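# Enter the enclosed aisle through a door, then shut it

## Task

Pass through the door into the enclosed aisle and leave that door closed with its latch engaged. The robot must not fall or finish tilted, or the task fails. The door must stay shut and latched by itself at the end; it does not count if only the robot is holding it that way.

## Robot and tools

ROBOT. A Rainbow Robotics RB-Y1: a wheeled base with two drive wheels and two rear casters, two arms with grippers, a head, and a torso whose lower part (the leg) folds at ankle, knee and hip. The base is 0.66 m long and 0.58 m wide, and its front edge sits 0.10 m ahead of the drive-wheel axle. A bent leg can poke out beyond that edge. The base cannot move sideways.

FRAMES. Base frame: origin on the floor halfway between the drive wheels, x forward, y left, z up. The chest, left_hand and right_hand readings are in this frame. chest is a spine point 0.08 m under the shoulders, its x along the chest's facing and z up the spine. Each hand point lies between its finger pads; fingers point along the hand's -z and close along its x. Reported hand positions can be off, more so at full reach. The odometry frame is the base frame where the scene began; base_odometry counts wheel rotation only, so wheel slip looks like travel. Heading is positive to the left, between -3.142 and 3.142.

execute_actions. Argument actions: a list holding one action, or empty (then it just reports state and images). Argument cameras: list of head_camera, left_wrist_camera, right_wrist_camera or all; omitted, null or ["all"] gives every camera, [] gives none; an unknown name refuses the call. An action may contain base, joints, or both, plus optional speeds and min_time_s; all its motions begin together.
- base: exactly one of {"translate_m": d}, a straight drive of d metres relative to where the base last measured itself, forward positive, range -3 to 3; or {"rotate_rad": d}, a turn in place of d radians, left (counter-clockwise seen from above) positive, range -3.2 to 3.2. These are offsets, not poses. A move needing more than 8.667 s at its top speed is refused.
- joints: a single object keyed by joint name, each value an absolute target (radians, or metres for grippers). Ranges: torso_squat_rad 0 to 1.2 (0 tall, larger lowers the level chest); torso_shift_rad -0.3 to 0.6 (positive pushes hips forward); torso_pitch_rad -0.2 to 1.4 (positive leans forward); torso_yaw_rad -1.5 to 1.5 (positive left). Left arm: shoulder_pitch -2.356 to 2.356 (0 down, negative raises the arm forward and inward), shoulder_roll 0 to 3.141 (positive lifts outward left), shoulder_yaw -2.094 to 2.094, elbow -2.617 to 0.01 (0 straight, negative bends forward), forearm_roll -3.141 to 3.141, wrist_pitch -1.57 to 1.919 (negative tips hand forward), hand_roll -2.705 to 2.705, gripper_m 0 to 0.1 (pad gap). The right arm uses the same ranges and signs except right_shoulder_roll_rad is -3.141 to 0, negative lifting outward right; yaw and roll signs match the left arm. head_pan_rad -0.523 to 0.523 (positive left, relative to chest); head_tilt_rad -0.35 to 1.57 (positive looks down). Done tolerance is ±0.02, grippers ±0.004. Torso combinations must also satisfy: squat+shift<=1.52; squat-shift+pitch<=1.57; shift+0.5pitch-0.4squat<=0.7; shift+0.3pitch-0.5squat<=0.39, else the torso stops partway with off_target.
- speeds: caps for this action only, translate_m 0.05 to 0.4 m/s, rotate_rad 0.1 to 1.509 rad/s; defaults are the maxima. Default top speeds: arms 1 rad/s (wrist and roll joints 1.5), head 1.5, squat and pitch 0.3, shift 0.15, torso yaw 0.6, grippers 0.1 m/s.
- min_time_s: 0.1 to 8, the shortest duration for each arm and head motion. Actions end by 15 s.
Any unknown key or out-of-range value refuses the whole call with no motion. A joint or base left out may keep driving toward an earlier target without showing it.

RESULTS. base_status and joint_status give how each motion ended. done: reached (for the base, wheels turned the commanded amount, slipping or not). off_target: resting short of target, maybe still pushing. contact_stop (torso and arms only: hit something firm), time_out (took 1.5x expected time plus 1 s, torso 2.5x, at most 14 s), limit_stop_at_<name>, stopped_with_arm (torso halted because an arm hit something): the motion abandons its target and holds. A contact_stop, time_out or stopped_with_arm on one member stops its whole group: the four torso joints, or the seven joints of one arm. limit_stop_at_own_body means a guard halted motion before an arm or hand struck the body; move them apart. "joint command not followed" with a cause line means an arm's targets were blocked by the self/arm-clash check; grippers still move; blocked joints show not_followed and may be retried later. on_its_own lists uncommanded parts; "held at" is a held target, not a position. After a stop, first back off the arm, then the torso, each in its own action. A leg pressed on furniture may push the robot backward while reporting done, unseen by odometry. The pictures line names the cameras in image order.

wait: seconds from 0 to 10; commands nothing and returns the same report.
zoom_image: camera plus region [x0, y0, x1, y1] in pixels of that camera's latest full image, origin top-left, at most 504 by 504.
finished_scene: scene, the number of the current scene; ends it permanently and reports success, so the door must already be shut and latched on its own.

AVOID. The base keeps driving into obstacles, spinning wheels and pressing. Never let the arms strike or squeeze each other, grippers included. Joint torque reaching the load limits (shoulders 64.4 N m, elbows 33.1, wrist and forearm joints 23) freezes the robot for 10 s. Holding loads heats motors: a MOTOR HOT warning from 65 °C, brakes and an OVER-TEMPERATURE FAULT at 80 °C; resend targets afterwards. Heavy loads far forward can tip the robot. Avoid slamming the door, hard pushes, drops, and finishing tilted. To grip, command an opening 0.005 m under the object's width; off_target then is expected. The robot holds its last command while you think.

Each tool is called after "Call:" by a JSON object that holds its "name" and its "arguments".

## Session

Call:
{"name": "execute_actions", "arguments": {"actions": []}}

Scene clock: 0.00 s.
base_odometry: x=+0.000 y=+0.000 heading=+0.000 (m, m, rad; odometry frame)
base_status: not commanded
joint_positions: torso_squat_rad=+0.350 torso_shift_rad=+0.000 torso_pitch_rad=+0.000 torso_yaw_rad=-0.001 left_shoulder_pitch_rad=-0.028 left_shoulder_roll_rad=+0.027 left_shoulder_yaw_rad=-0.058 left_elbow_rad=-0.165 left_forearm_roll_rad=+0.034 left_wrist_pitch_rad=-0.056 left_hand_roll_rad=-0.004 left_gripper_m=+0.099 right_shoulder_pitch_rad=-0.033 right_shoulder_roll_rad=-0.048 right_shoulder_yaw_rad=+0.047 right_elbow_rad=-0.212 right_forearm_roll_rad=-0.051 right_wrist_pitch_rad=-0.047 right_hand_roll_rad=+0.019 right_gripper_m=+0.100 head_pan_rad=-0.001 head_tilt_rad=+0.400
joint_status: not commanded
chest: x=-0.2279 y=-0.0011 z=+1.2475 quat_wxyz=(+1.000, +0.001, +0.000, +0.000) (m; base frame)
left_hand: x=-0.1150 y=+0.2342 z=+0.5722 quat_wxyz=(+0.992, +0.010, -0.123, -0.020) (m; base frame)
right_hand: x=-0.0908 y=-0.2504 z=+0.5760 quat_wxyz=(+0.989, -0.019, -0.144, +0.015) (m; base frame)
pictures: head_camera, left_wrist_camera, right_wrist_camera
Images, in order (width x height): head_camera 896x504, left_wrist_camera 644x364, right_wrist_camera 644x364.

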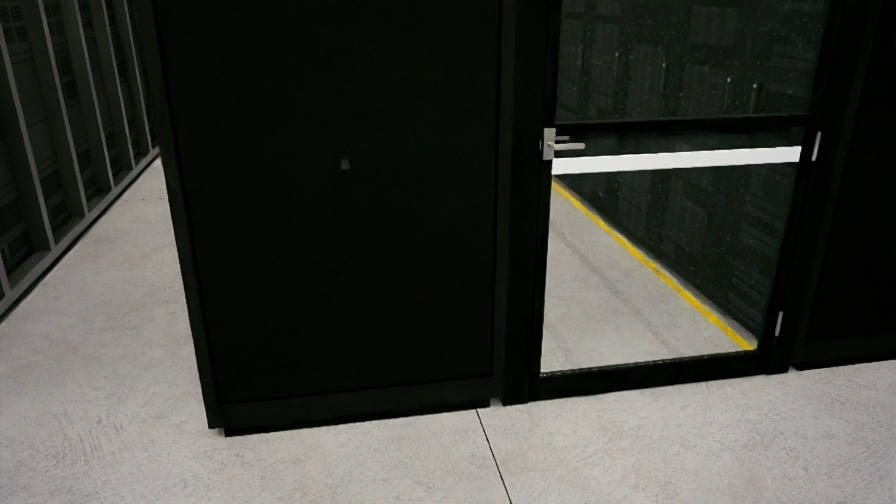

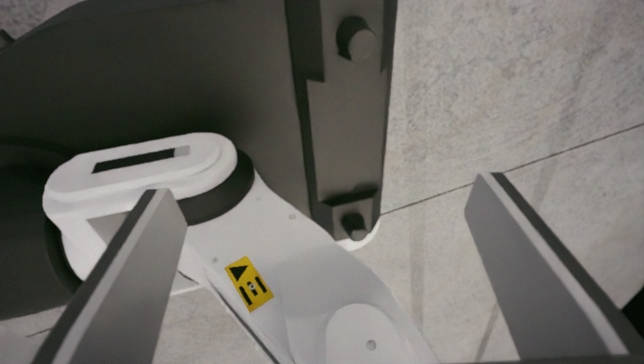

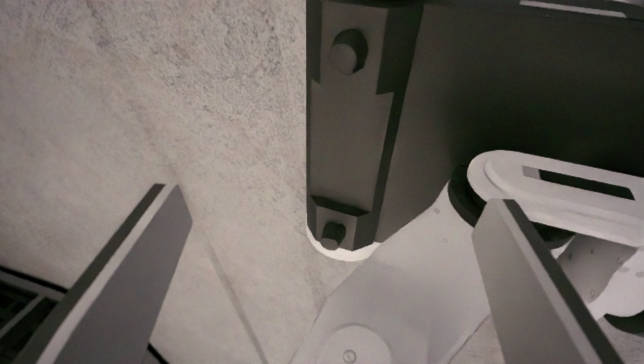

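Call:
{"name": "zoom_image", "arguments": {"camera": "head_camera", "region": [490, 90, 650, 200]}}

Call:
{"name": "execute_actions", "arguments": {"actions": [{"joints":{"head_tilt_rad":0.0,"head_pan_rad":-0.3}}], "cameras": ["head_camera"]}}

Region (490, 90, 650, 200) of head_camera's 896x504 image, scaled by 3.150, with more detail than that image has; it fills the top 346 rows of this view, and the rest is white.

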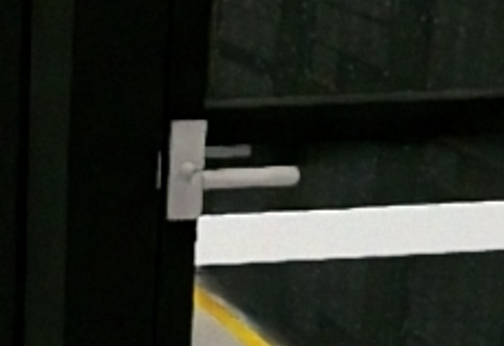

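Scene clock: 1.17 s.
base_odometry: x=+0.000 y=+0.000 heading=+0.000 (m, m, rad; odometry frame)
base_status: not commanded
joint_positions: torso_squat_rad=+0.350 torso_shift_rad=+0.000 torso_pitch_rad=+0.000 torso_yaw_rad=-0.001 left_shoulder_pitch_rad=-0.028 left_shoulder_roll_rad=+0.027 left_shoulder_yaw_rad=-0.058 left_elbow_rad=-0.165 left_forearm_roll_rad=+0.034 left_wrist_pitch_rad=-0.056 left_hand_roll_rad=-0.004 left_gripper_m=+0.099 right_shoulder_pitch_rad=-0.033 right_shoulder_roll_rad=-0.048 right_shoulder_yaw_rad=+0.047 right_elbow_rad=-0.212 right_forearm_roll_rad=-0.051 right_wrist_pitch_rad=-0.047 right_hand_roll_rad=+0.019 right_gripper_m=+0.100 head_pan_rad=-0.300 head_tilt_rad=+0.000
joint_status: all done
chest: x=-0.2280 y=-0.0011 z=+1.2475 quat_wxyz=(+1.000, +0.001, +0.000, +0.000) (m; base frame)
left_hand: x=-0.1150 y=+0.2342 z=+0.5722 quat_wxyz=(+0.992, +0.010, -0.123, -0.020) (m; base frame)
right_hand: x=-0.0908 y=-0.2504 z=+0.5760 quat_wxyz=(+0.989, -0.019, -0.144, +0.015) (m; base frame)
pictures: head_camera
Images, in order (width x height): head_camera 896x504.

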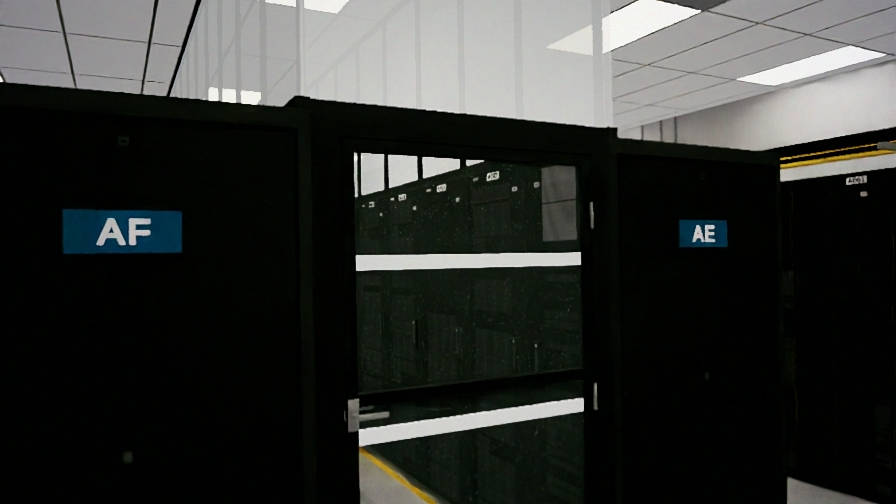

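Call:
{"name": "execute_actions", "arguments": {"actions": [{"base":{"rotate_rad":-0.25},"joints":{"head_tilt_rad":0.4,"head_pan_rad":0}}], "cameras": []}}

Call:
{"name": "execute_actions", "arguments": {"actions": [{"base":{"translate_m":1.32},"joints":{"torso_squat_rad":0.1,"right_shoulder_pitch_rad":-1.2,"right_shoulder_roll_rad":-0.2,"right_shoulder_yaw_rad":0,"right_elbow_rad":-0.8,"right_forearm_roll_rad":0,"right_wrist_pitch_rad":1.85,"right_hand_roll_rad":0,"head_tilt_rad":0.6}}], "cameras": []}}

Call:
{"name": "execute_actions", "arguments": {"actions": [{"base":{"rotate_rad":0.43}}]}}

Scene clock: 4.03 s.
base_odometry: x=+0.000 y=+0.000 heading=-0.250 (m, m, rad; odometry frame)
base_status: done
joint_positions: torso_squat_rad=+0.350 torso_shift_rad=+0.000 torso_pitch_rad=+0.000 torso_yaw_rad=-0.001 left_shoulder_pitch_rad=-0.028 left_shoulder_roll_rad=+0.027 left_shoulder_yaw_rad=-0.058 left_elbow_rad=-0.165 left_forearm_roll_rad=+0.034 left_wrist_pitch_rad=-0.056 left_hand_roll_rad=-0.004 left_gripper_m=+0.099 right_shoulder_pitch_rad=-0.033 right_shoulder_roll_rad=-0.048 right_shoulder_yaw_rad=+0.047 right_elbow_rad=-0.212 right_forearm_roll_rad=-0.051 right_wrist_pitch_rad=-0.047 right_hand_roll_rad=+0.019 right_gripper_m=+0.100 head_pan_rad=+0.000 head_tilt_rad=+0.400
joint_status: all done
chest: x=-0.2280 y=-0.0010 z=+1.2475 quat_wxyz=(+1.000, +0.001, +0.000, +0.000) (m; base frame)
left_hand: x=-0.1150 y=+0.2342 z=+0.5722 quat_wxyz=(+0.992, +0.010, -0.123, -0.020) (m; base frame)
right_hand: x=-0.0908 y=-0.2504 z=+0.5760 quat_wxyz=(+0.989, -0.019, -0.144, +0.015) (m; base frame)
pictures: none
No camera images: the call's "cameras" was empty. Leave "cameras" out to get every camera's image.

Scene clock: 9.00 s.
base_odometry: x=+1.279 y=-0.327 heading=-0.251 (m, m, rad; odometry frame)
base_status: done
joint_positions: torso_squat_rad=+0.100 torso_shift_rad=+0.000 torso_pitch_rad=+0.001 torso_yaw_rad=-0.001 left_shoulder_pitch_rad=-0.028 left_shoulder_roll_rad=+0.027 left_shoulder_yaw_rad=-0.058 left_elbow_rad=-0.165 left_forearm_roll_rad=+0.034 left_wrist_pitch_rad=-0.056 left_hand_roll_rad=-0.004 left_gripper_m=+0.099 right_shoulder_pitch_rad=-1.200 right_shoulder_roll_rad=-0.200 right_shoulder_yaw_rad=+0.000 right_elbow_rad=-0.800 right_forearm_roll_rad=+0.000 right_wrist_pitch_rad=+1.850 right_hand_roll_rad=+0.000 right_gripper_m=+0.100 head_pan_rad=+0.000 head_tilt_rad=+0.600
joint_status: all done
chest: x=-0.2279 y=-0.0011 z=+1.2864 quat_wxyz=(+1.000, +0.001, +0.000, +0.000) (m; base frame)
left_hand: x=-0.1150 y=+0.2342 z=+0.6111 quat_wxyz=(+0.992, +0.010, -0.123, -0.020) (m; base frame)
right_hand: x=+0.3143 y=-0.2134 z=+1.1305 quat_wxyz=(+0.985, -0.140, -0.062, +0.079) (m; base frame)
pictures: none
No camera images: the call's "cameras" was empty. Leave "cameras" out to get every camera's image.

Scene clock: 11.20 s.
base_odometry: x=+1.279 y=-0.327 heading=+0.179 (m, m, rad; odometry frame)
base_status: done
joint_positions: torso_squat_rad=+0.100 torso_shift_rad=+0.000 torso_pitch_rad=+0.001 torso_yaw_rad=-0.001 left_shoulder_pitch_rad=-0.028 left_shoulder_roll_rad=+0.027 left_shoulder_yaw_rad=-0.058 left_elbow_rad=-0.165 left_forearm_roll_rad=+0.034 left_wrist_pitch_rad=-0.056 left_hand_roll_rad=-0.004 left_gripper_m=+0.099 right_shoulder_pitch_rad=-1.200 right_shoulder_roll_rad=-0.200 right_shoulder_yaw_rad=+0.000 right_elbow_rad=-0.800 right_forearm_roll_rad=+0.000 right_wrist_pitch_rad=+1.850 right_hand_roll_rad=+0.000 right_gripper_m=+0.100 head_pan_rad=+0.000 head_tilt_rad=+0.600
joint_status: not commanded
chest: x=-0.2279 y=-0.0011 z=+1.2864 quat_wxyz=(+1.000, +0.001, +0.000, +0.000) (m; base frame)
left_hand: x=-0.1150 y=+0.2342 z=+0.6111 quat_wxyz=(+0.992, +0.010, -0.123, -0.020) (m; base frame)
right_hand: x=+0.3143 y=-0.2134 z=+1.1305 quat_wxyz=(+0.985, -0.140, -0.062, +0.079) (m; base frame)
pictures: head_camera, left_wrist_camera, right_wrist_camera
Images, in order (width x height): head_camera 896x504, left_wrist_camera 644x364, right_wrist_camera 644x364.

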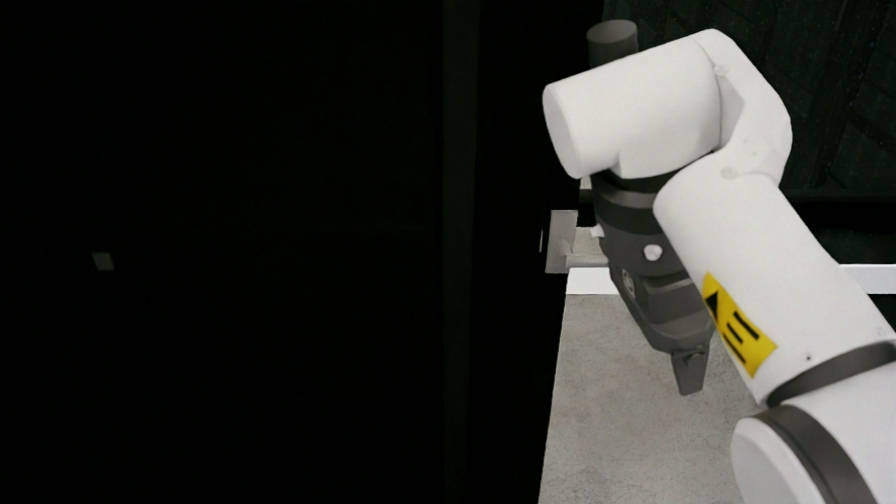

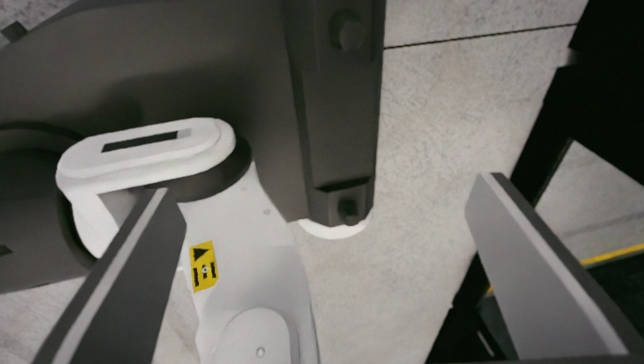

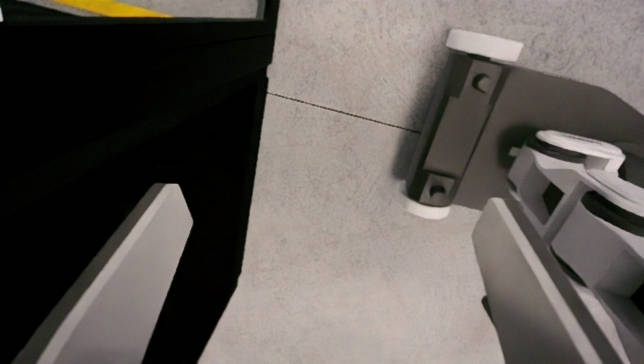

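Call:
{"name": "execute_actions", "arguments": {"actions": [{"base":{"translate_m":0.15},"joints":{"right_shoulder_roll_rad":-0.25,"right_wrist_pitch_rad":1.65,"right_hand_roll_rad":-0.15,"head_tilt_rad":0.7}}], "cameras": ["head_camera","right_wrist_camera"]}}

Scene clock: 13.57 s.
base_odometry: x=+1.426 y=-0.300 heading=+0.180 (m, m, rad; odometry frame)
base_status: done
joint_positions: torso_squat_rad=+0.100 torso_shift_rad=+0.000 torso_pitch_rad=+0.001 torso_yaw_rad=-0.001 left_shoulder_pitch_rad=-0.028 left_shoulder_roll_rad=+0.027 left_shoulder_yaw_rad=-0.058 left_elbow_rad=-0.165 left_forearm_roll_rad=+0.034 left_wrist_pitch_rad=-0.056 left_hand_roll_rad=-0.004 left_gripper_m=+0.099 right_shoulder_pitch_rad=-1.200 right_shoulder_roll_rad=-0.250 right_shoulder_yaw_rad=+0.000 right_elbow_rad=-0.800 right_forearm_roll_rad=+0.000 right_wrist_pitch_rad=+1.650 right_hand_roll_rad=-0.150 right_gripper_m=+0.100 head_pan_rad=+0.000 head_tilt_rad=+0.700
joint_status: all done
chest: x=-0.2279 y=-0.0011 z=+1.2864 quat_wxyz=(+1.000, +0.001, +0.000, +0.000) (m; base frame)
left_hand: x=-0.1150 y=+0.2342 z=+0.6111 quat_wxyz=(+0.992, +0.010, -0.123, -0.020) (m; base frame)
right_hand: x=+0.3621 y=-0.2341 z=+1.1487 quat_wxyz=(+0.976, -0.132, -0.174, -0.002) (m; base frame)
pictures: head_camera, right_wrist_camera
Images, in order (width x height): head_camera 896x504, right_wrist_camera 644x364.

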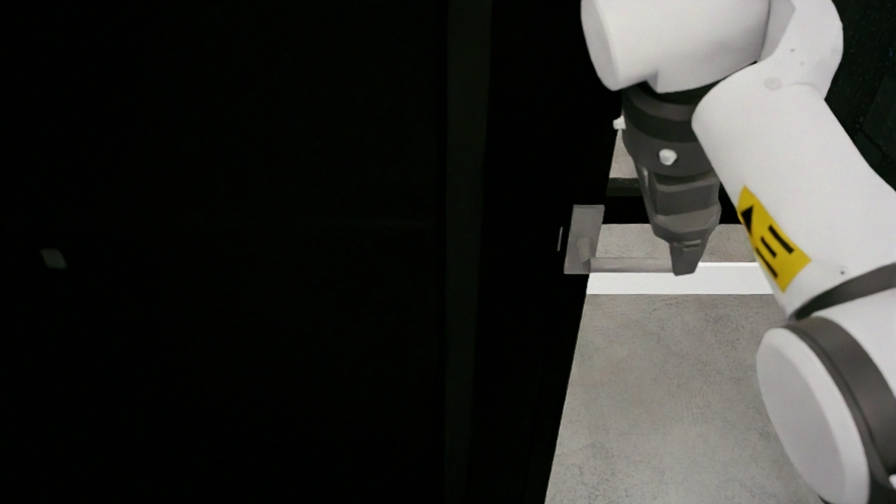

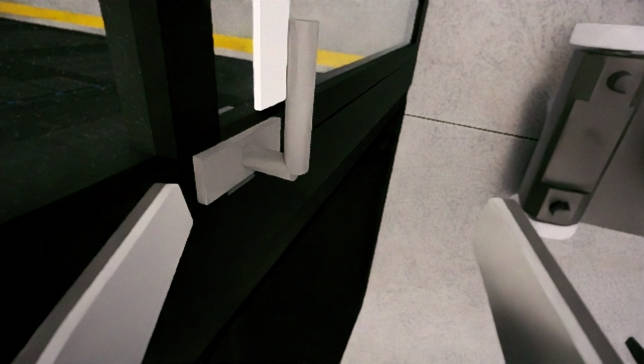

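Call:
{"name": "execute_actions", "arguments": {"actions": [{"base":{"translate_m":0.11},"joints":{"right_gripper_m":0.07,"torso_squat_rad":0.35,"head_pan_rad":-0.2}}], "cameras": ["head_camera","right_wrist_camera"]}}

Scene clock: 15.70 s.
base_odometry: x=+1.534 y=-0.280 heading=+0.178 (m, m, rad; odometry frame)
base_status: done
joint_positions: torso_squat_rad=+0.235 torso_shift_rad=-0.003 torso_pitch_rad=-0.004 torso_yaw_rad=-0.004 left_shoulder_pitch_rad=-0.028 left_shoulder_roll_rad=+0.027 left_shoulder_yaw_rad=-0.058 left_elbow_rad=-0.165 left_forearm_roll_rad=+0.034 left_wrist_pitch_rad=-0.056 left_hand_roll_rad=-0.004 left_gripper_m=+0.099 right_shoulder_pitch_rad=-1.194 right_shoulder_roll_rad=-0.257 right_shoulder_yaw_rad=-0.001 right_elbow_rad=-0.796 right_forearm_roll_rad=+0.002 right_wrist_pitch_rad=+1.672 right_hand_roll_rad=-0.150 right_gripper_m=+0.069 head_pan_rad=-0.200 head_tilt_rad=+0.700
joint_status: torso_squat_rad contact_stop (moved +0.135 of +0.250); the others done
on_its_own: torso_squat_rad is held at +0.234, not at your +0.350, since a contact_stop
chest: x=-0.2313 y=-0.0020 z=+1.2707 quat_wxyz=(+1.000, +0.001, -0.002, -0.002) (m; base frame)
left_hand: x=-0.1143 y=+0.2337 z=+0.5963 quat_wxyz=(+0.992, +0.010, -0.126, -0.022) (m; base frame)
right_hand: x=+0.3524 y=-0.2442 z=+1.1308 quat_wxyz=(+0.977, -0.136, -0.161, -0.010) (m; base frame)
pictures: head_camera, right_wrist_camera
Images, in order (width x height): head_camera 896x504, right_wrist_camera 644x364.

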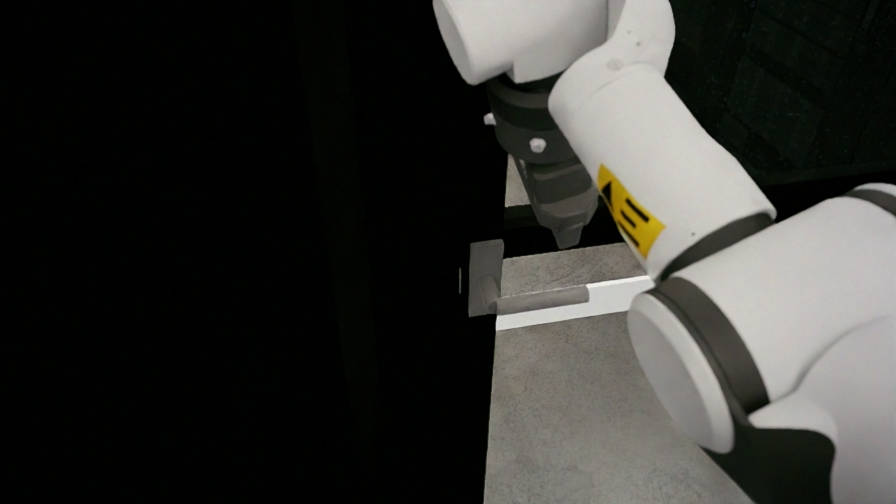

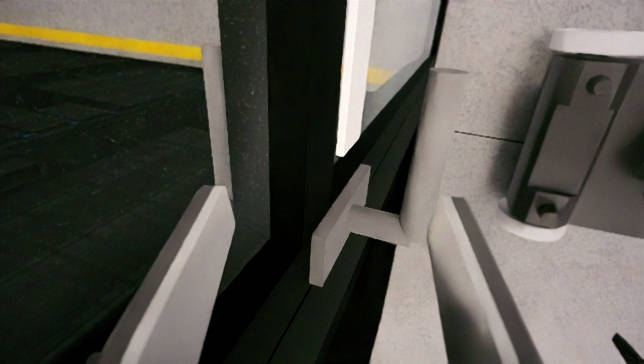

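Call:
{"name": "execute_actions", "arguments": {"actions": [{"base":{"translate_m":-0.035},"joints":{"right_gripper_m":0.06}}], "cameras": []}}

Call:
{"name": "execute_actions", "arguments": {"actions": [{"joints":{"torso_squat_rad":0.42}}], "cameras": ["head_camera","right_wrist_camera"]}}

Scene clock: 17.73 s.
base_odometry: x=+1.499 y=-0.287 heading=+0.180 (m, m, rad; odometry frame)
base_status: done
joint_positions: torso_squat_rad=+0.234 torso_shift_rad=-0.001 torso_pitch_rad=-0.001 torso_yaw_rad=-0.002 left_shoulder_pitch_rad=-0.028 left_shoulder_roll_rad=+0.027 left_shoulder_yaw_rad=-0.058 left_elbow_rad=-0.165 left_forearm_roll_rad=+0.034 left_wrist_pitch_rad=-0.056 left_hand_roll_rad=-0.004 left_gripper_m=+0.099 right_shoulder_pitch_rad=-1.200 right_shoulder_roll_rad=-0.250 right_shoulder_yaw_rad=+0.000 right_elbow_rad=-0.800 right_forearm_roll_rad=+0.000 right_wrist_pitch_rad=+1.650 right_hand_roll_rad=-0.150 right_gripper_m=+0.060 head_pan_rad=-0.200 head_tilt_rad=+0.700
joint_status: all done
on_its_own: torso_squat_rad is held at +0.234, not at your +0.350, since a contact_stop
chest: x=-0.2287 y=-0.0011 z=+1.2708 quat_wxyz=(+1.000, +0.001, +0.000, -0.001) (m; base frame)
left_hand: x=-0.1148 y=+0.2341 z=+0.5956 quat_wxyz=(+0.992, +0.010, -0.124, -0.021) (m; base frame)
right_hand: x=+0.3612 y=-0.2351 z=+1.1338 quat_wxyz=(+0.976, -0.132, -0.174, -0.003) (m; base frame)
pictures: none
No camera images: the call's "cameras" was empty. Leave "cameras" out to get every camera's image.

Scene clock: 19.13 s.
base_odometry: x=+1.499 y=-0.287 heading=+0.180 (m, m, rad; odometry frame)
base_status: not commanded
joint_positions: torso_squat_rad=+0.420 torso_shift_rad=-0.001 torso_pitch_rad=-0.001 torso_yaw_rad=-0.002 left_shoulder_pitch_rad=-0.028 left_shoulder_roll_rad=+0.027 left_shoulder_yaw_rad=-0.058 left_elbow_rad=-0.165 left_forearm_roll_rad=+0.034 left_wrist_pitch_rad=-0.056 left_hand_roll_rad=-0.004 left_gripper_m=+0.099 right_shoulder_pitch_rad=-1.200 right_shoulder_roll_rad=-0.250 right_shoulder_yaw_rad=+0.000 right_elbow_rad=-0.800 right_forearm_roll_rad=+0.000 right_wrist_pitch_rad=+1.650 right_hand_roll_rad=-0.150 right_gripper_m=+0.060 head_pan_rad=-0.200 head_tilt_rad=+0.700
joint_status: all done
chest: x=-0.2287 y=-0.0011 z=+1.2291 quat_wxyz=(+1.000, +0.001, +0.000, -0.001) (m; base frame)
left_hand: x=-0.1147 y=+0.2341 z=+0.5539 quat_wxyz=(+0.992, +0.010, -0.124, -0.021) (m; base frame)
right_hand: x=+0.3612 y=-0.2351 z=+1.0921 quat_wxyz=(+0.976, -0.132, -0.174, -0.003) (m; base frame)
pictures: head_camera, right_wrist_camera
Images, in order (width x height): head_camera 896x504, right_wrist_camera 644x364.

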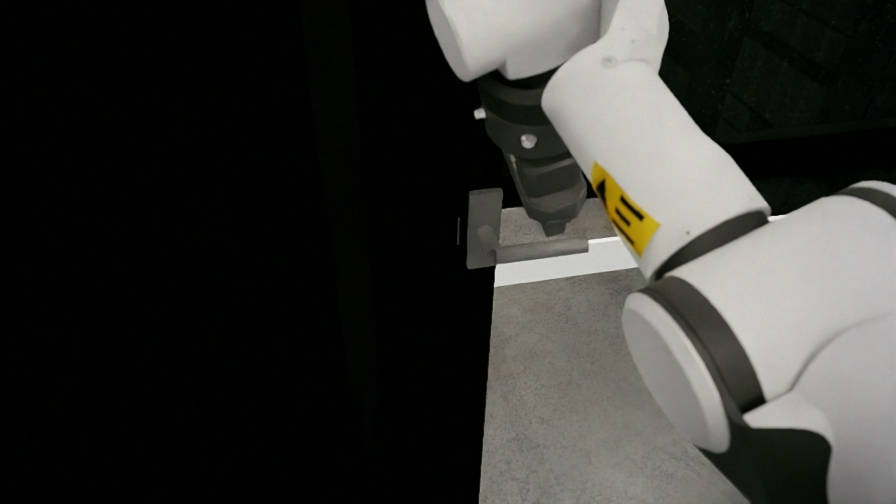

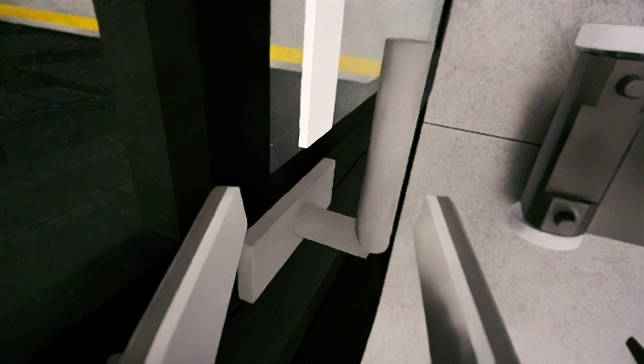

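Call:
{"name": "execute_actions", "arguments": {"actions": [{"joints":{"torso_squat_rad":0.55}}], "cameras": ["head_camera","right_wrist_camera"]}}

Scene clock: 20.43 s.
base_odometry: x=+1.499 y=-0.287 heading=+0.180 (m, m, rad; odometry frame)
base_status: not commanded
joint_positions: torso_squat_rad=+0.550 torso_shift_rad=-0.001 torso_pitch_rad=-0.001 torso_yaw_rad=-0.002 left_shoulder_pitch_rad=-0.028 left_shoulder_roll_rad=+0.027 left_shoulder_yaw_rad=-0.058 left_elbow_rad=-0.165 left_forearm_roll_rad=+0.034 left_wrist_pitch_rad=-0.056 left_hand_roll_rad=-0.004 left_gripper_m=+0.099 right_shoulder_pitch_rad=-1.200 right_shoulder_roll_rad=-0.250 right_shoulder_yaw_rad=+0.000 right_elbow_rad=-0.800 right_forearm_roll_rad=+0.000 right_wrist_pitch_rad=+1.650 right_hand_roll_rad=-0.150 right_gripper_m=+0.060 head_pan_rad=-0.200 head_tilt_rad=+0.700
joint_status: all done
chest: x=-0.2287 y=-0.0010 z=+1.1867 quat_wxyz=(+1.000, +0.001, +0.000, -0.001) (m; base frame)
left_hand: x=-0.1147 y=+0.2341 z=+0.5115 quat_wxyz=(+0.992, +0.010, -0.124, -0.021) (m; base frame)
right_hand: x=+0.3613 y=-0.2350 z=+1.0498 quat_wxyz=(+0.976, -0.132, -0.174, -0.003) (m; base frame)
pictures: head_camera, right_wrist_camera
Images, in order (width x height): head_camera 896x504, right_wrist_camera 644x364.

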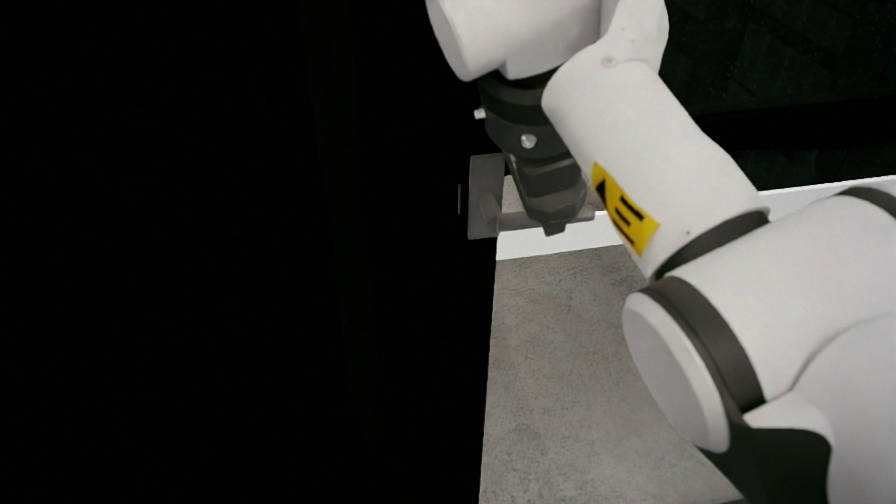

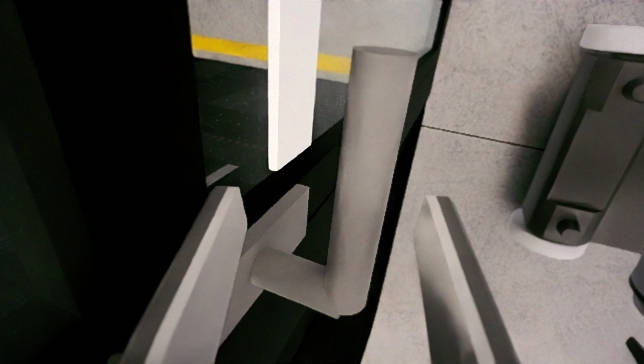

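Call:
{"name": "execute_actions", "arguments": {"actions": [{"joints":{"torso_squat_rad":0.64,"right_gripper_m":0.035}}], "cameras": ["right_wrist_camera"]}}

Call:
{"name": "execute_actions", "arguments": {"actions": [{"joints":{"right_gripper_m":0.01}}], "cameras": []}}

Call:
{"name": "execute_actions", "arguments": {"actions": [{"joints":{"torso_squat_rad":0.74}}], "cameras": ["head_camera","right_wrist_camera"]}}

Scene clock: 21.77 s.
base_odometry: x=+1.499 y=-0.287 heading=+0.180 (m, m, rad; odometry frame)
base_status: not commanded
joint_positions: torso_squat_rad=+0.640 torso_shift_rad=-0.001 torso_pitch_rad=-0.001 torso_yaw_rad=-0.002 left_shoulder_pitch_rad=-0.028 left_shoulder_roll_rad=+0.027 left_shoulder_yaw_rad=-0.058 left_elbow_rad=-0.165 left_forearm_roll_rad=+0.034 left_wrist_pitch_rad=-0.056 left_hand_roll_rad=-0.004 left_gripper_m=+0.099 right_shoulder_pitch_rad=-1.200 right_shoulder_roll_rad=-0.250 right_shoulder_yaw_rad=+0.000 right_elbow_rad=-0.800 right_forearm_roll_rad=+0.000 right_wrist_pitch_rad=+1.650 right_hand_roll_rad=-0.150 right_gripper_m=+0.035 head_pan_rad=-0.200 head_tilt_rad=+0.700
joint_status: all done
chest: x=-0.2287 y=-0.0010 z=+1.1514 quat_wxyz=(+1.000, +0.001, +0.000, -0.001) (m; base frame)
left_hand: x=-0.1147 y=+0.2342 z=+0.4762 quat_wxyz=(+0.992, +0.010, -0.124, -0.021) (m; base frame)
right_hand: x=+0.3613 y=-0.2349 z=+1.0145 quat_wxyz=(+0.976, -0.132, -0.174, -0.003) (m; base frame)
pictures: right_wrist_camera
Images, in order (width x height): right_wrist_camera 644x364.

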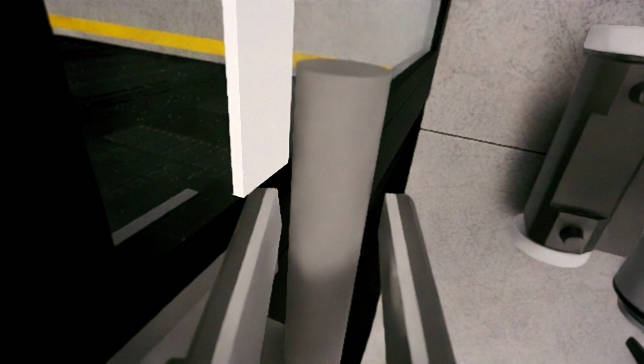

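Scene clock: 22.50 s.
base_odometry: x=+1.499 y=-0.287 heading=+0.180 (m, m, rad; odometry frame)
base_status: not commanded
joint_positions: torso_squat_rad=+0.640 torso_shift_rad=-0.001 torso_pitch_rad=-0.001 torso_yaw_rad=-0.002 left_shoulder_pitch_rad=-0.028 left_shoulder_roll_rad=+0.027 left_shoulder_yaw_rad=-0.058 left_elbow_rad=-0.165 left_forearm_roll_rad=+0.034 left_wrist_pitch_rad=-0.056 left_hand_roll_rad=-0.004 left_gripper_m=+0.099 right_shoulder_pitch_rad=-1.200 right_shoulder_roll_rad=-0.251 right_shoulder_yaw_rad=+0.000 right_elbow_rad=-0.800 right_forearm_roll_rad=+0.000 right_wrist_pitch_rad=+1.649 right_hand_roll_rad=-0.150 right_gripper_m=+0.020 head_pan_rad=-0.200 head_tilt_rad=+0.700
joint_status: right_gripper_m off_target (ended at +0.020, target +0.010)
chest: x=-0.2286 y=-0.0010 z=+1.1514 quat_wxyz=(+1.000, +0.001, +0.000, -0.001) (m; base frame)
left_hand: x=-0.1146 y=+0.2342 z=+0.4762 quat_wxyz=(+0.992, +0.010, -0.124, -0.021) (m; base frame)
right_hand: x=+0.3618 y=-0.2352 z=+1.0151 quat_wxyz=(+0.976, -0.132, -0.176, -0.003) (m; base frame)
pictures: none
No camera images: the call's "cameras" was empty. Leave "cameras" out to get every camera's image.

Scene clock: 23.50 s.
base_odometry: x=+1.499 y=-0.287 heading=+0.180 (m, m, rad; odometry frame)
base_status: not commanded
joint_positions: torso_squat_rad=+0.715 torso_shift_rad=-0.002 torso_pitch_rad=-0.006 torso_yaw_rad=-0.002 left_shoulder_pitch_rad=-0.028 left_shoulder_roll_rad=+0.027 left_shoulder_yaw_rad=-0.058 left_elbow_rad=-0.165 left_forearm_roll_rad=+0.034 left_wrist_pitch_rad=-0.056 left_hand_roll_rad=-0.004 left_gripper_m=+0.099 right_shoulder_pitch_rad=-1.206 right_shoulder_roll_rad=-0.254 right_shoulder_yaw_rad=-0.001 right_elbow_rad=-0.804 right_forearm_roll_rad=+0.001 right_wrist_pitch_rad=+1.648 right_hand_roll_rad=-0.150 right_gripper_m=+0.025 head_pan_rad=-0.200 head_tilt_rad=+0.700
joint_status: torso_squat_rad contact_stop (moved +0.075 of +0.100)
on_its_own: torso_squat_rad is held at +0.715, not at your +0.740, since a contact_stop
chest: x=-0.2310 y=-0.0009 z=+1.1184 quat_wxyz=(+1.000, +0.001, -0.003, -0.001) (m; base frame)
left_hand: x=-0.1135 y=+0.2341 z=+0.4437 quat_wxyz=(+0.992, +0.010, -0.126, -0.021) (m; base frame)
right_hand: x=+0.3621 y=-0.2356 z=+0.9904 quat_wxyz=(+0.974, -0.133, -0.183, -0.004) (m; base frame)
pictures: head_camera, right_wrist_camera
Images, in order (width x height): head_camera 896x504, right_wrist_camera 644x364.

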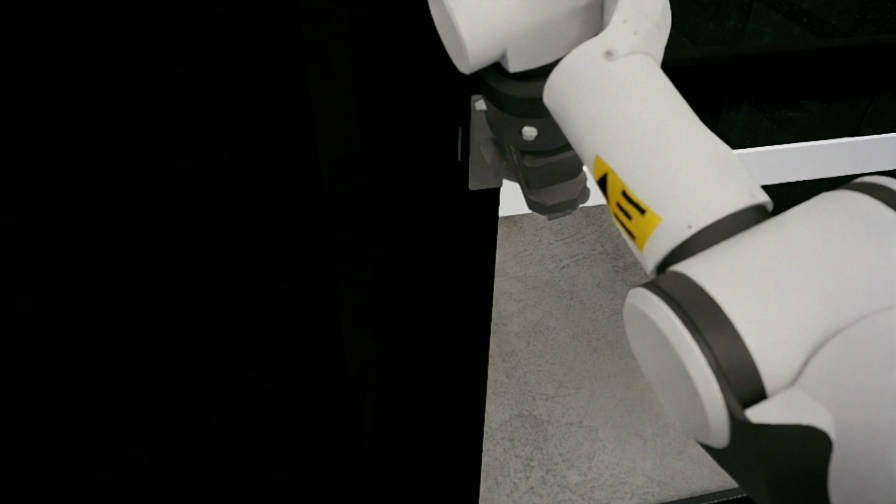

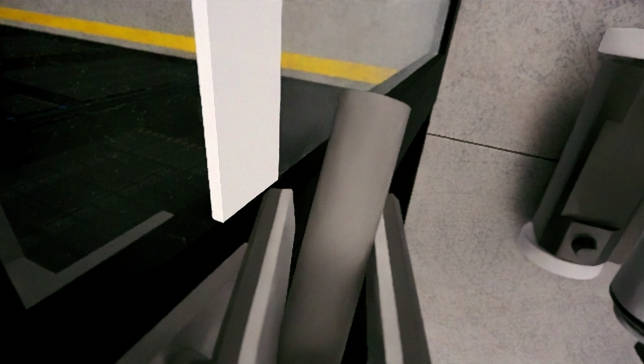

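Call:
{"name": "execute_actions", "arguments": {"actions": [{"joints":{"right_shoulder_pitch_rad":-1.17,"right_hand_roll_rad":-0.33},"min_time_s":1}], "cameras": ["right_wrist_camera"]}}

Call:
{"name": "execute_actions", "arguments": {"actions": [{"base":{"translate_m":-0.05},"speeds":{"translate_m":0.05}}], "cameras": ["head_camera","right_wrist_camera"]}}

Scene clock: 24.47 s.
base_odometry: x=+1.499 y=-0.287 heading=+0.179 (m, m, rad; odometry frame)
base_status: not commanded
joint_positions: torso_squat_rad=+0.715 torso_shift_rad=-0.002 torso_pitch_rad=-0.005 torso_yaw_rad=-0.002 left_shoulder_pitch_rad=-0.028 left_shoulder_roll_rad=+0.027 left_shoulder_yaw_rad=-0.058 left_elbow_rad=-0.165 left_forearm_roll_rad=+0.034 left_wrist_pitch_rad=-0.056 left_hand_roll_rad=-0.004 left_gripper_m=+0.099 right_shoulder_pitch_rad=-1.212 right_shoulder_roll_rad=-0.258 right_shoulder_yaw_rad=-0.001 right_elbow_rad=-0.810 right_forearm_roll_rad=+0.003 right_wrist_pitch_rad=+1.646 right_hand_roll_rad=-0.158 right_gripper_m=+0.022 head_pan_rad=-0.200 head_tilt_rad=+0.700
joint_status: right_shoulder_pitch_rad contact_stop (moved -0.006 of +0.036); right_hand_roll_rad contact_stop_at_right_shoulder_pitch_rad (moved -0.008 of -0.180)
on_its_own: torso_squat_rad is held at +0.715, not at your +0.740, since a contact_stop; right_shoulder_pitch_rad is held at -1.208, not at your -1.170, since a contact_stop; right_hand_roll_rad is held at -0.158, not at your -0.330, since a contact_stop
chest: x=-0.2308 y=-0.0009 z=+1.1184 quat_wxyz=(+1.000, +0.001, -0.003, -0.001) (m; base frame)
left_hand: x=-0.1136 y=+0.2341 z=+0.4437 quat_wxyz=(+0.992, +0.010, -0.126, -0.021) (m; base frame)
right_hand: x=+0.3647 y=-0.2368 z=+0.9960 quat_wxyz=(+0.973, -0.133, -0.191, -0.009) (m; base frame)
pictures: right_wrist_camera
Images, in order (width x height): right_wrist_camera 644x364.

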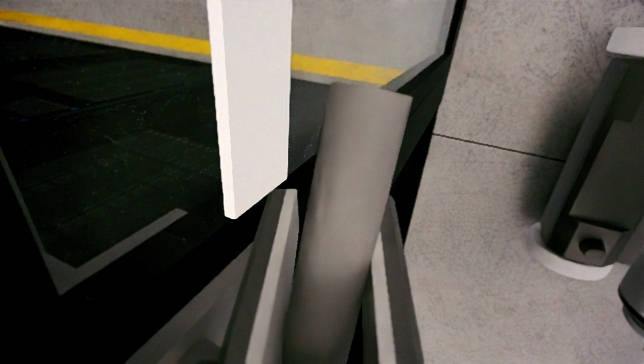

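not run: a stop came earlier in this reply.

Call:
{"name": "execute_actions", "arguments": {"actions": [{"joints":{"right_gripper_m":0.05,"torso_squat_rad":0.58}}], "cameras": []}}

Call:
{"name": "execute_actions", "arguments": {"actions": [{"joints":{"right_shoulder_pitch_rad":-1.2,"right_shoulder_roll_rad":-0.42,"right_forearm_roll_rad":-0.3,"right_hand_roll_rad":-0.1,"right_wrist_pitch_rad":1.7,"right_elbow_rad":-0.8},"min_time_s":1}], "cameras": ["head_camera","right_wrist_camera"]}}

Scene clock: 26.07 s.
base_odometry: x=+1.499 y=-0.287 heading=+0.180 (m, m, rad; odometry frame)
base_status: not commanded
joint_positions: torso_squat_rad=+0.580 torso_shift_rad=-0.002 torso_pitch_rad=-0.004 torso_yaw_rad=-0.002 left_shoulder_pitch_rad=-0.028 left_shoulder_roll_rad=+0.027 left_shoulder_yaw_rad=-0.058 left_elbow_rad=-0.165 left_forearm_roll_rad=+0.034 left_wrist_pitch_rad=-0.056 left_hand_roll_rad=-0.004 left_gripper_m=+0.099 right_shoulder_pitch_rad=-1.209 right_shoulder_roll_rad=-0.256 right_shoulder_yaw_rad=-0.001 right_elbow_rad=-0.807 right_forearm_roll_rad=+0.002 right_wrist_pitch_rad=+1.647 right_hand_roll_rad=-0.158 right_gripper_m=+0.050 head_pan_rad=-0.200 head_tilt_rad=+0.700
joint_status: all done
on_its_own: right_shoulder_pitch_rad is held at -1.208, not at your -1.170, since a contact_stop; right_hand_roll_rad is held at -0.158, not at your -0.330, since a contact_stop
chest: x=-0.2304 y=-0.0010 z=+1.1754 quat_wxyz=(+1.000, +0.001, -0.002, -0.001) (m; base frame)
left_hand: x=-0.1140 y=+0.2341 z=+0.5006 quat_wxyz=(+0.992, +0.010, -0.125, -0.021) (m; base frame)
right_hand: x=+0.3638 y=-0.2364 z=+1.0492 quat_wxyz=(+0.973, -0.133, -0.187, -0.008) (m; base frame)
pictures: none
No camera images: the call's "cameras" was empty. Leave "cameras" out to get every camera's image.

Scene clock: 27.37 s.
base_odometry: x=+1.499 y=-0.287 heading=+0.180 (m, m, rad; odometry frame)
base_status: not commanded
joint_positions: torso_squat_rad=+0.580 torso_shift_rad=-0.002 torso_pitch_rad=-0.004 torso_yaw_rad=-0.002 left_shoulder_pitch_rad=-0.028 left_shoulder_roll_rad=+0.027 left_shoulder_yaw_rad=-0.058 left_elbow_rad=-0.165 left_forearm_roll_rad=+0.034 left_wrist_pitch_rad=-0.056 left_hand_roll_rad=-0.004 left_gripper_m=+0.099 right_shoulder_pitch_rad=-1.200 right_shoulder_roll_rad=-0.420 right_shoulder_yaw_rad=-0.001 right_elbow_rad=-0.800 right_forearm_roll_rad=-0.300 right_wrist_pitch_rad=+1.700 right_hand_roll_rad=-0.100 right_gripper_m=+0.050 head_pan_rad=-0.200 head_tilt_rad=+0.700
joint_status: all done
chest: x=-0.2304 y=-0.0010 z=+1.1754 quat_wxyz=(+1.000, +0.001, -0.002, -0.001) (m; base frame)
left_hand: x=-0.1140 y=+0.2341 z=+0.5007 quat_wxyz=(+0.992, +0.010, -0.125, -0.021) (m; base frame)
right_hand: x=+0.3507 y=-0.2694 z=+1.0567 quat_wxyz=(+0.988, -0.037, -0.152, -0.014) (m; base frame)
pictures: head_camera, right_wrist_camera
Images, in order (width x height): head_camera 896x504, right_wrist_camera 644x364.

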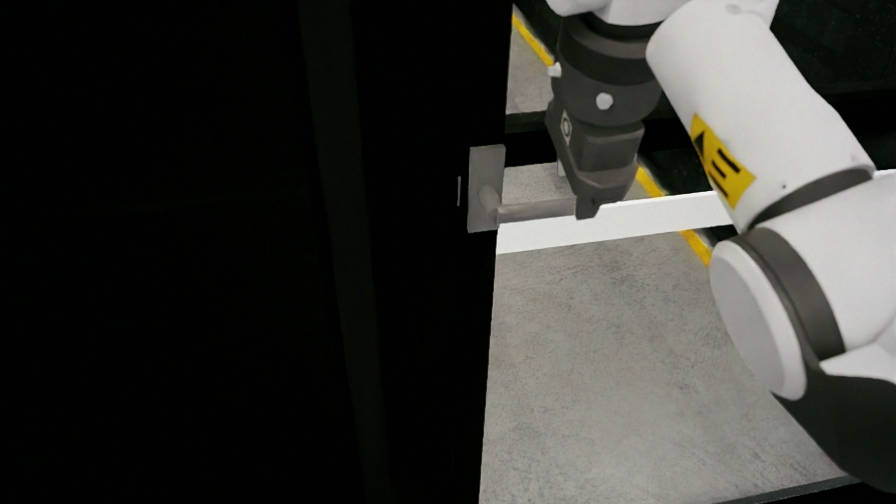

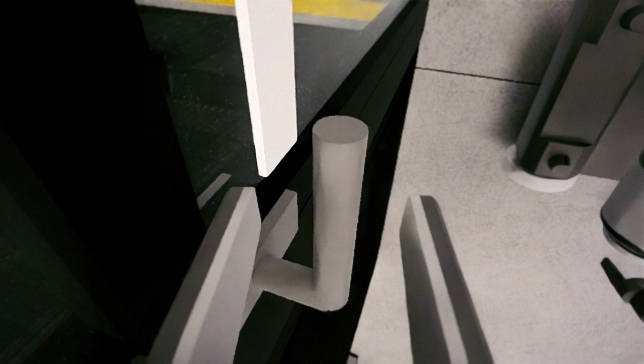

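Call:
{"name": "execute_actions", "arguments": {"actions": [{"base":{"translate_m":0.008},"joints":{"right_forearm_roll_rad":-0.4,"torso_squat_rad":0.69,"right_hand_roll_rad":-0.2}}], "cameras": ["right_wrist_camera"]}}

Call:
{"name": "execute_actions", "arguments": {"actions": [{"joints":{"right_gripper_m":0.014}}], "cameras": []}}

Call:
{"name": "execute_actions", "arguments": {"actions": [{"joints":{"torso_squat_rad":0.82,"right_forearm_roll_rad":-0.48,"right_hand_roll_rad":-0.3},"min_time_s":0.8}], "cameras": ["head_camera","right_wrist_camera"]}}

Scene clock: 30.37 s.
base_odometry: x=+1.507 y=-0.285 heading=+0.180 (m, m, rad; odometry frame)
base_status: done
joint_positions: torso_squat_rad=+0.690 torso_shift_rad=-0.002 torso_pitch_rad=-0.004 torso_yaw_rad=-0.002 left_shoulder_pitch_rad=-0.028 left_shoulder_roll_rad=+0.027 left_shoulder_yaw_rad=-0.058 left_elbow_rad=-0.165 left_forearm_roll_rad=+0.034 left_wrist_pitch_rad=-0.056 left_hand_roll_rad=-0.004 left_gripper_m=+0.099 right_shoulder_pitch_rad=-1.200 right_shoulder_roll_rad=-0.420 right_shoulder_yaw_rad=-0.001 right_elbow_rad=-0.800 right_forearm_roll_rad=-0.400 right_wrist_pitch_rad=+1.700 right_hand_roll_rad=-0.200 right_gripper_m=+0.050 head_pan_rad=-0.200 head_tilt_rad=+0.700
joint_status: all done
chest: x=-0.2304 y=-0.0010 z=+1.1298 quat_wxyz=(+1.000, +0.001, -0.002, -0.001) (m; base frame)
left_hand: x=-0.1138 y=+0.2341 z=+0.4550 quat_wxyz=(+0.992, +0.010, -0.126, -0.021) (m; base frame)
right_hand: x=+0.3488 y=-0.2468 z=+1.0099 quat_wxyz=(+0.988, +0.018, -0.147, -0.050) (m; base frame)
pictures: right_wrist_camera
Images, in order (width x height): right_wrist_camera 644x364.

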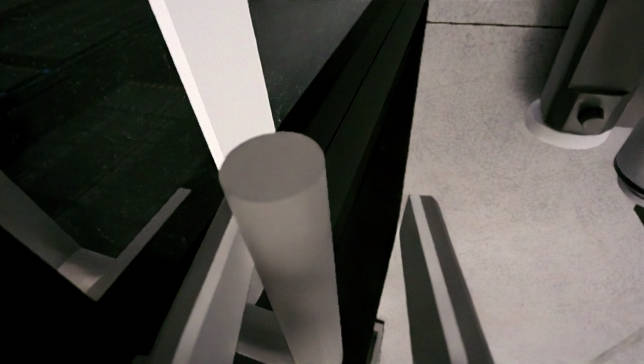

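Scene clock: 31.20 s.
base_odometry: x=+1.508 y=-0.285 heading=+0.180 (m, m, rad; odometry frame)
base_status: not commanded
joint_positions: torso_squat_rad=+0.690 torso_shift_rad=-0.001 torso_pitch_rad=-0.003 torso_yaw_rad=-0.002 left_shoulder_pitch_rad=-0.028 left_shoulder_roll_rad=+0.027 left_shoulder_yaw_rad=-0.058 left_elbow_rad=-0.165 left_forearm_roll_rad=+0.034 left_wrist_pitch_rad=-0.056 left_hand_roll_rad=-0.004 left_gripper_m=+0.099 right_shoulder_pitch_rad=-1.202 right_shoulder_roll_rad=-0.421 right_shoulder_yaw_rad=-0.001 right_elbow_rad=-0.802 right_forearm_roll_rad=-0.399 right_wrist_pitch_rad=+1.697 right_hand_roll_rad=-0.200 right_gripper_m=+0.021 head_pan_rad=-0.200 head_tilt_rad=+0.700
joint_status: right_gripper_m off_target (ended at +0.021, target +0.014)
chest: x=-0.2298 y=-0.0010 z=+1.1299 quat_wxyz=(+1.000, +0.001, -0.002, -0.001) (m; base frame)
left_hand: x=-0.1139 y=+0.2342 z=+0.4550 quat_wxyz=(+0.992, +0.010, -0.125, -0.021) (m; base frame)
right_hand: x=+0.3508 y=-0.2470 z=+1.0116 quat_wxyz=(+0.987, +0.017, -0.150, -0.049) (m; base frame)
pictures: none
No camera images: the call's "cameras" was empty. Leave "cameras" out to get every camera's image.

Scene clock: 32.17 s.
base_odometry: x=+1.507 y=-0.285 heading=+0.180 (m, m, rad; odometry frame)
base_status: not commanded
joint_positions: torso_squat_rad=+0.721 torso_shift_rad=-0.001 torso_pitch_rad=-0.003 torso_yaw_rad=-0.002 left_shoulder_pitch_rad=-0.028 left_shoulder_roll_rad=+0.027 left_shoulder_yaw_rad=-0.058 left_elbow_rad=-0.165 left_forearm_roll_rad=+0.034 left_wrist_pitch_rad=-0.056 left_hand_roll_rad=-0.004 left_gripper_m=+0.099 right_shoulder_pitch_rad=-1.207 right_shoulder_roll_rad=-0.429 right_shoulder_yaw_rad=-0.002 right_elbow_rad=-0.805 right_forearm_roll_rad=-0.419 right_wrist_pitch_rad=+1.692 right_hand_roll_rad=-0.224 right_gripper_m=+0.020 head_pan_rad=-0.200 head_tilt_rad=+0.700
joint_status: torso_squat_rad stopped_with_arm (moved +0.031 of +0.130); right_forearm_roll_rad contact_stop (moved -0.020 of -0.081); right_hand_roll_rad contact_stop_at_right_forearm_roll_rad (moved -0.024 of -0.100)
on_its_own: torso_squat_rad is held at +0.721, not at your +0.820, since it stopped_with_arm; right_forearm_roll_rad is held at -0.420, not at your -0.480, since a contact_stop; right_hand_roll_rad is held at -0.224, not at your -0.300, since a contact_stop
chest: x=-0.2292 y=-0.0010 z=+1.1157 quat_wxyz=(+1.000, +0.001, -0.001, -0.001) (m; base frame)
left_hand: x=-0.1138 y=+0.2342 z=+0.4408 quat_wxyz=(+0.992, +0.010, -0.125, -0.021) (m; base frame)
right_hand: x=+0.3534 y=-0.2456 z=+1.0025 quat_wxyz=(+0.986, +0.028, -0.155, -0.060) (m; base frame)
pictures: head_camera, right_wrist_camera
Images, in order (width x height): head_camera 896x504, right_wrist_camera 644x364.

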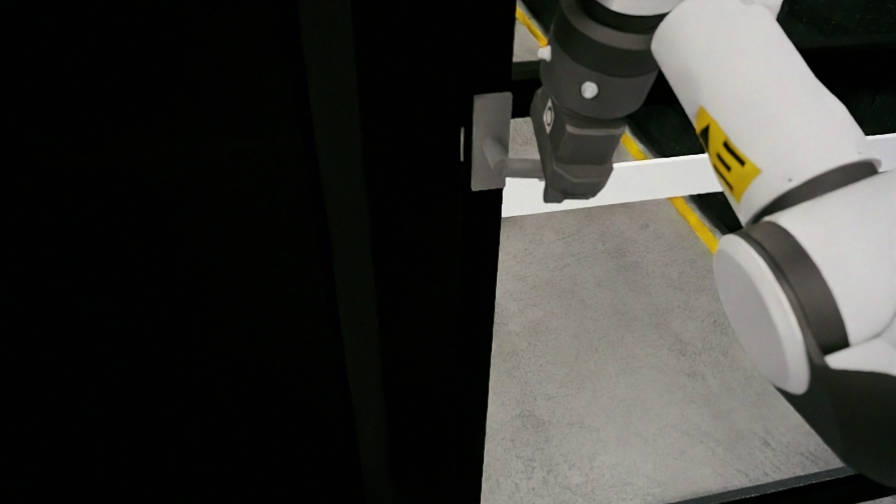

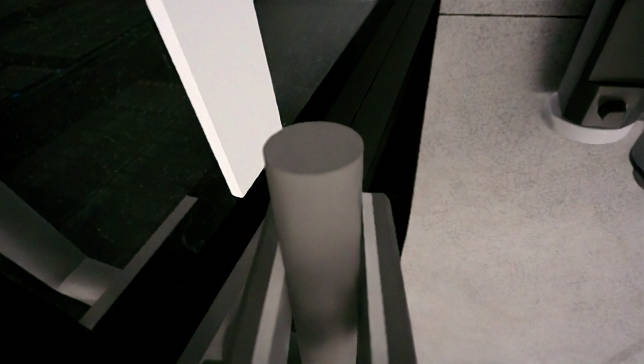

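Torso only.

Call:
{"name": "execute_actions", "arguments": {"actions": [{"joints":{"torso_squat_rad":0.82}}], "cameras": ["head_camera","right_wrist_camera"]}}

Scene clock: 33.33 s.
base_odometry: x=+1.507 y=-0.285 heading=+0.180 (m, m, rad; odometry frame)
base_status: not commanded
joint_positions: torso_squat_rad=+0.820 torso_shift_rad=-0.001 torso_pitch_rad=-0.005 torso_yaw_rad=-0.002 left_shoulder_pitch_rad=-0.028 left_shoulder_roll_rad=+0.027 left_shoulder_yaw_rad=-0.058 left_elbow_rad=-0.165 left_forearm_roll_rad=+0.034 left_wrist_pitch_rad=-0.056 left_hand_roll_rad=-0.004 left_gripper_m=+0.099 right_shoulder_pitch_rad=-1.212 right_shoulder_roll_rad=-0.430 right_shoulder_yaw_rad=-0.003 right_elbow_rad=-0.808 right_forearm_roll_rad=-0.420 right_wrist_pitch_rad=+1.692 right_hand_roll_rad=-0.224 right_gripper_m=+0.023 head_pan_rad=-0.200 head_tilt_rad=+0.700
joint_status: all done
on_its_own: right_forearm_roll_rad is held at -0.420, not at your -0.480, since a contact_stop; right_hand_roll_rad is held at -0.224, not at your -0.300, since a contact_stop
chest: x=-0.2302 y=-0.0007 z=+1.0674 quat_wxyz=(+1.000, +0.001, -0.002, -0.001) (m; base frame)
left_hand: x=-0.1133 y=+0.2341 z=+0.3926 quat_wxyz=(+0.992, +0.009, -0.126, -0.021) (m; base frame)
right_hand: x=+0.3542 y=-0.2446 z=+0.9599 quat_wxyz=(+0.985, +0.029, -0.160, -0.060) (m; base frame)
pictures: head_camera, right_wrist_camera
Images, in order (width x height): head_camera 896x504, right_wrist_camera 644x364.

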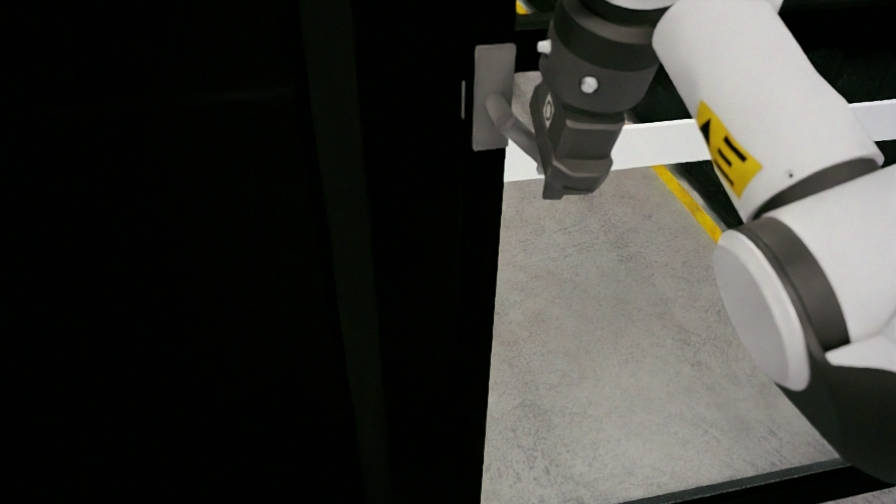

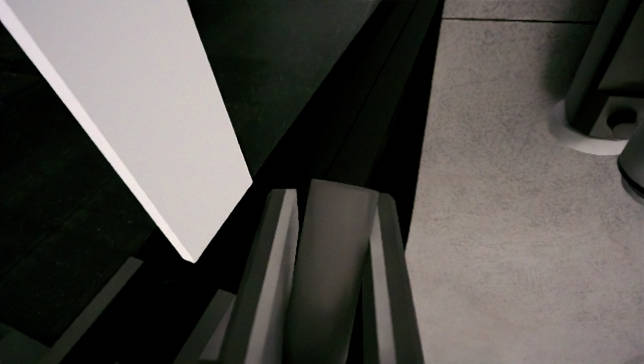

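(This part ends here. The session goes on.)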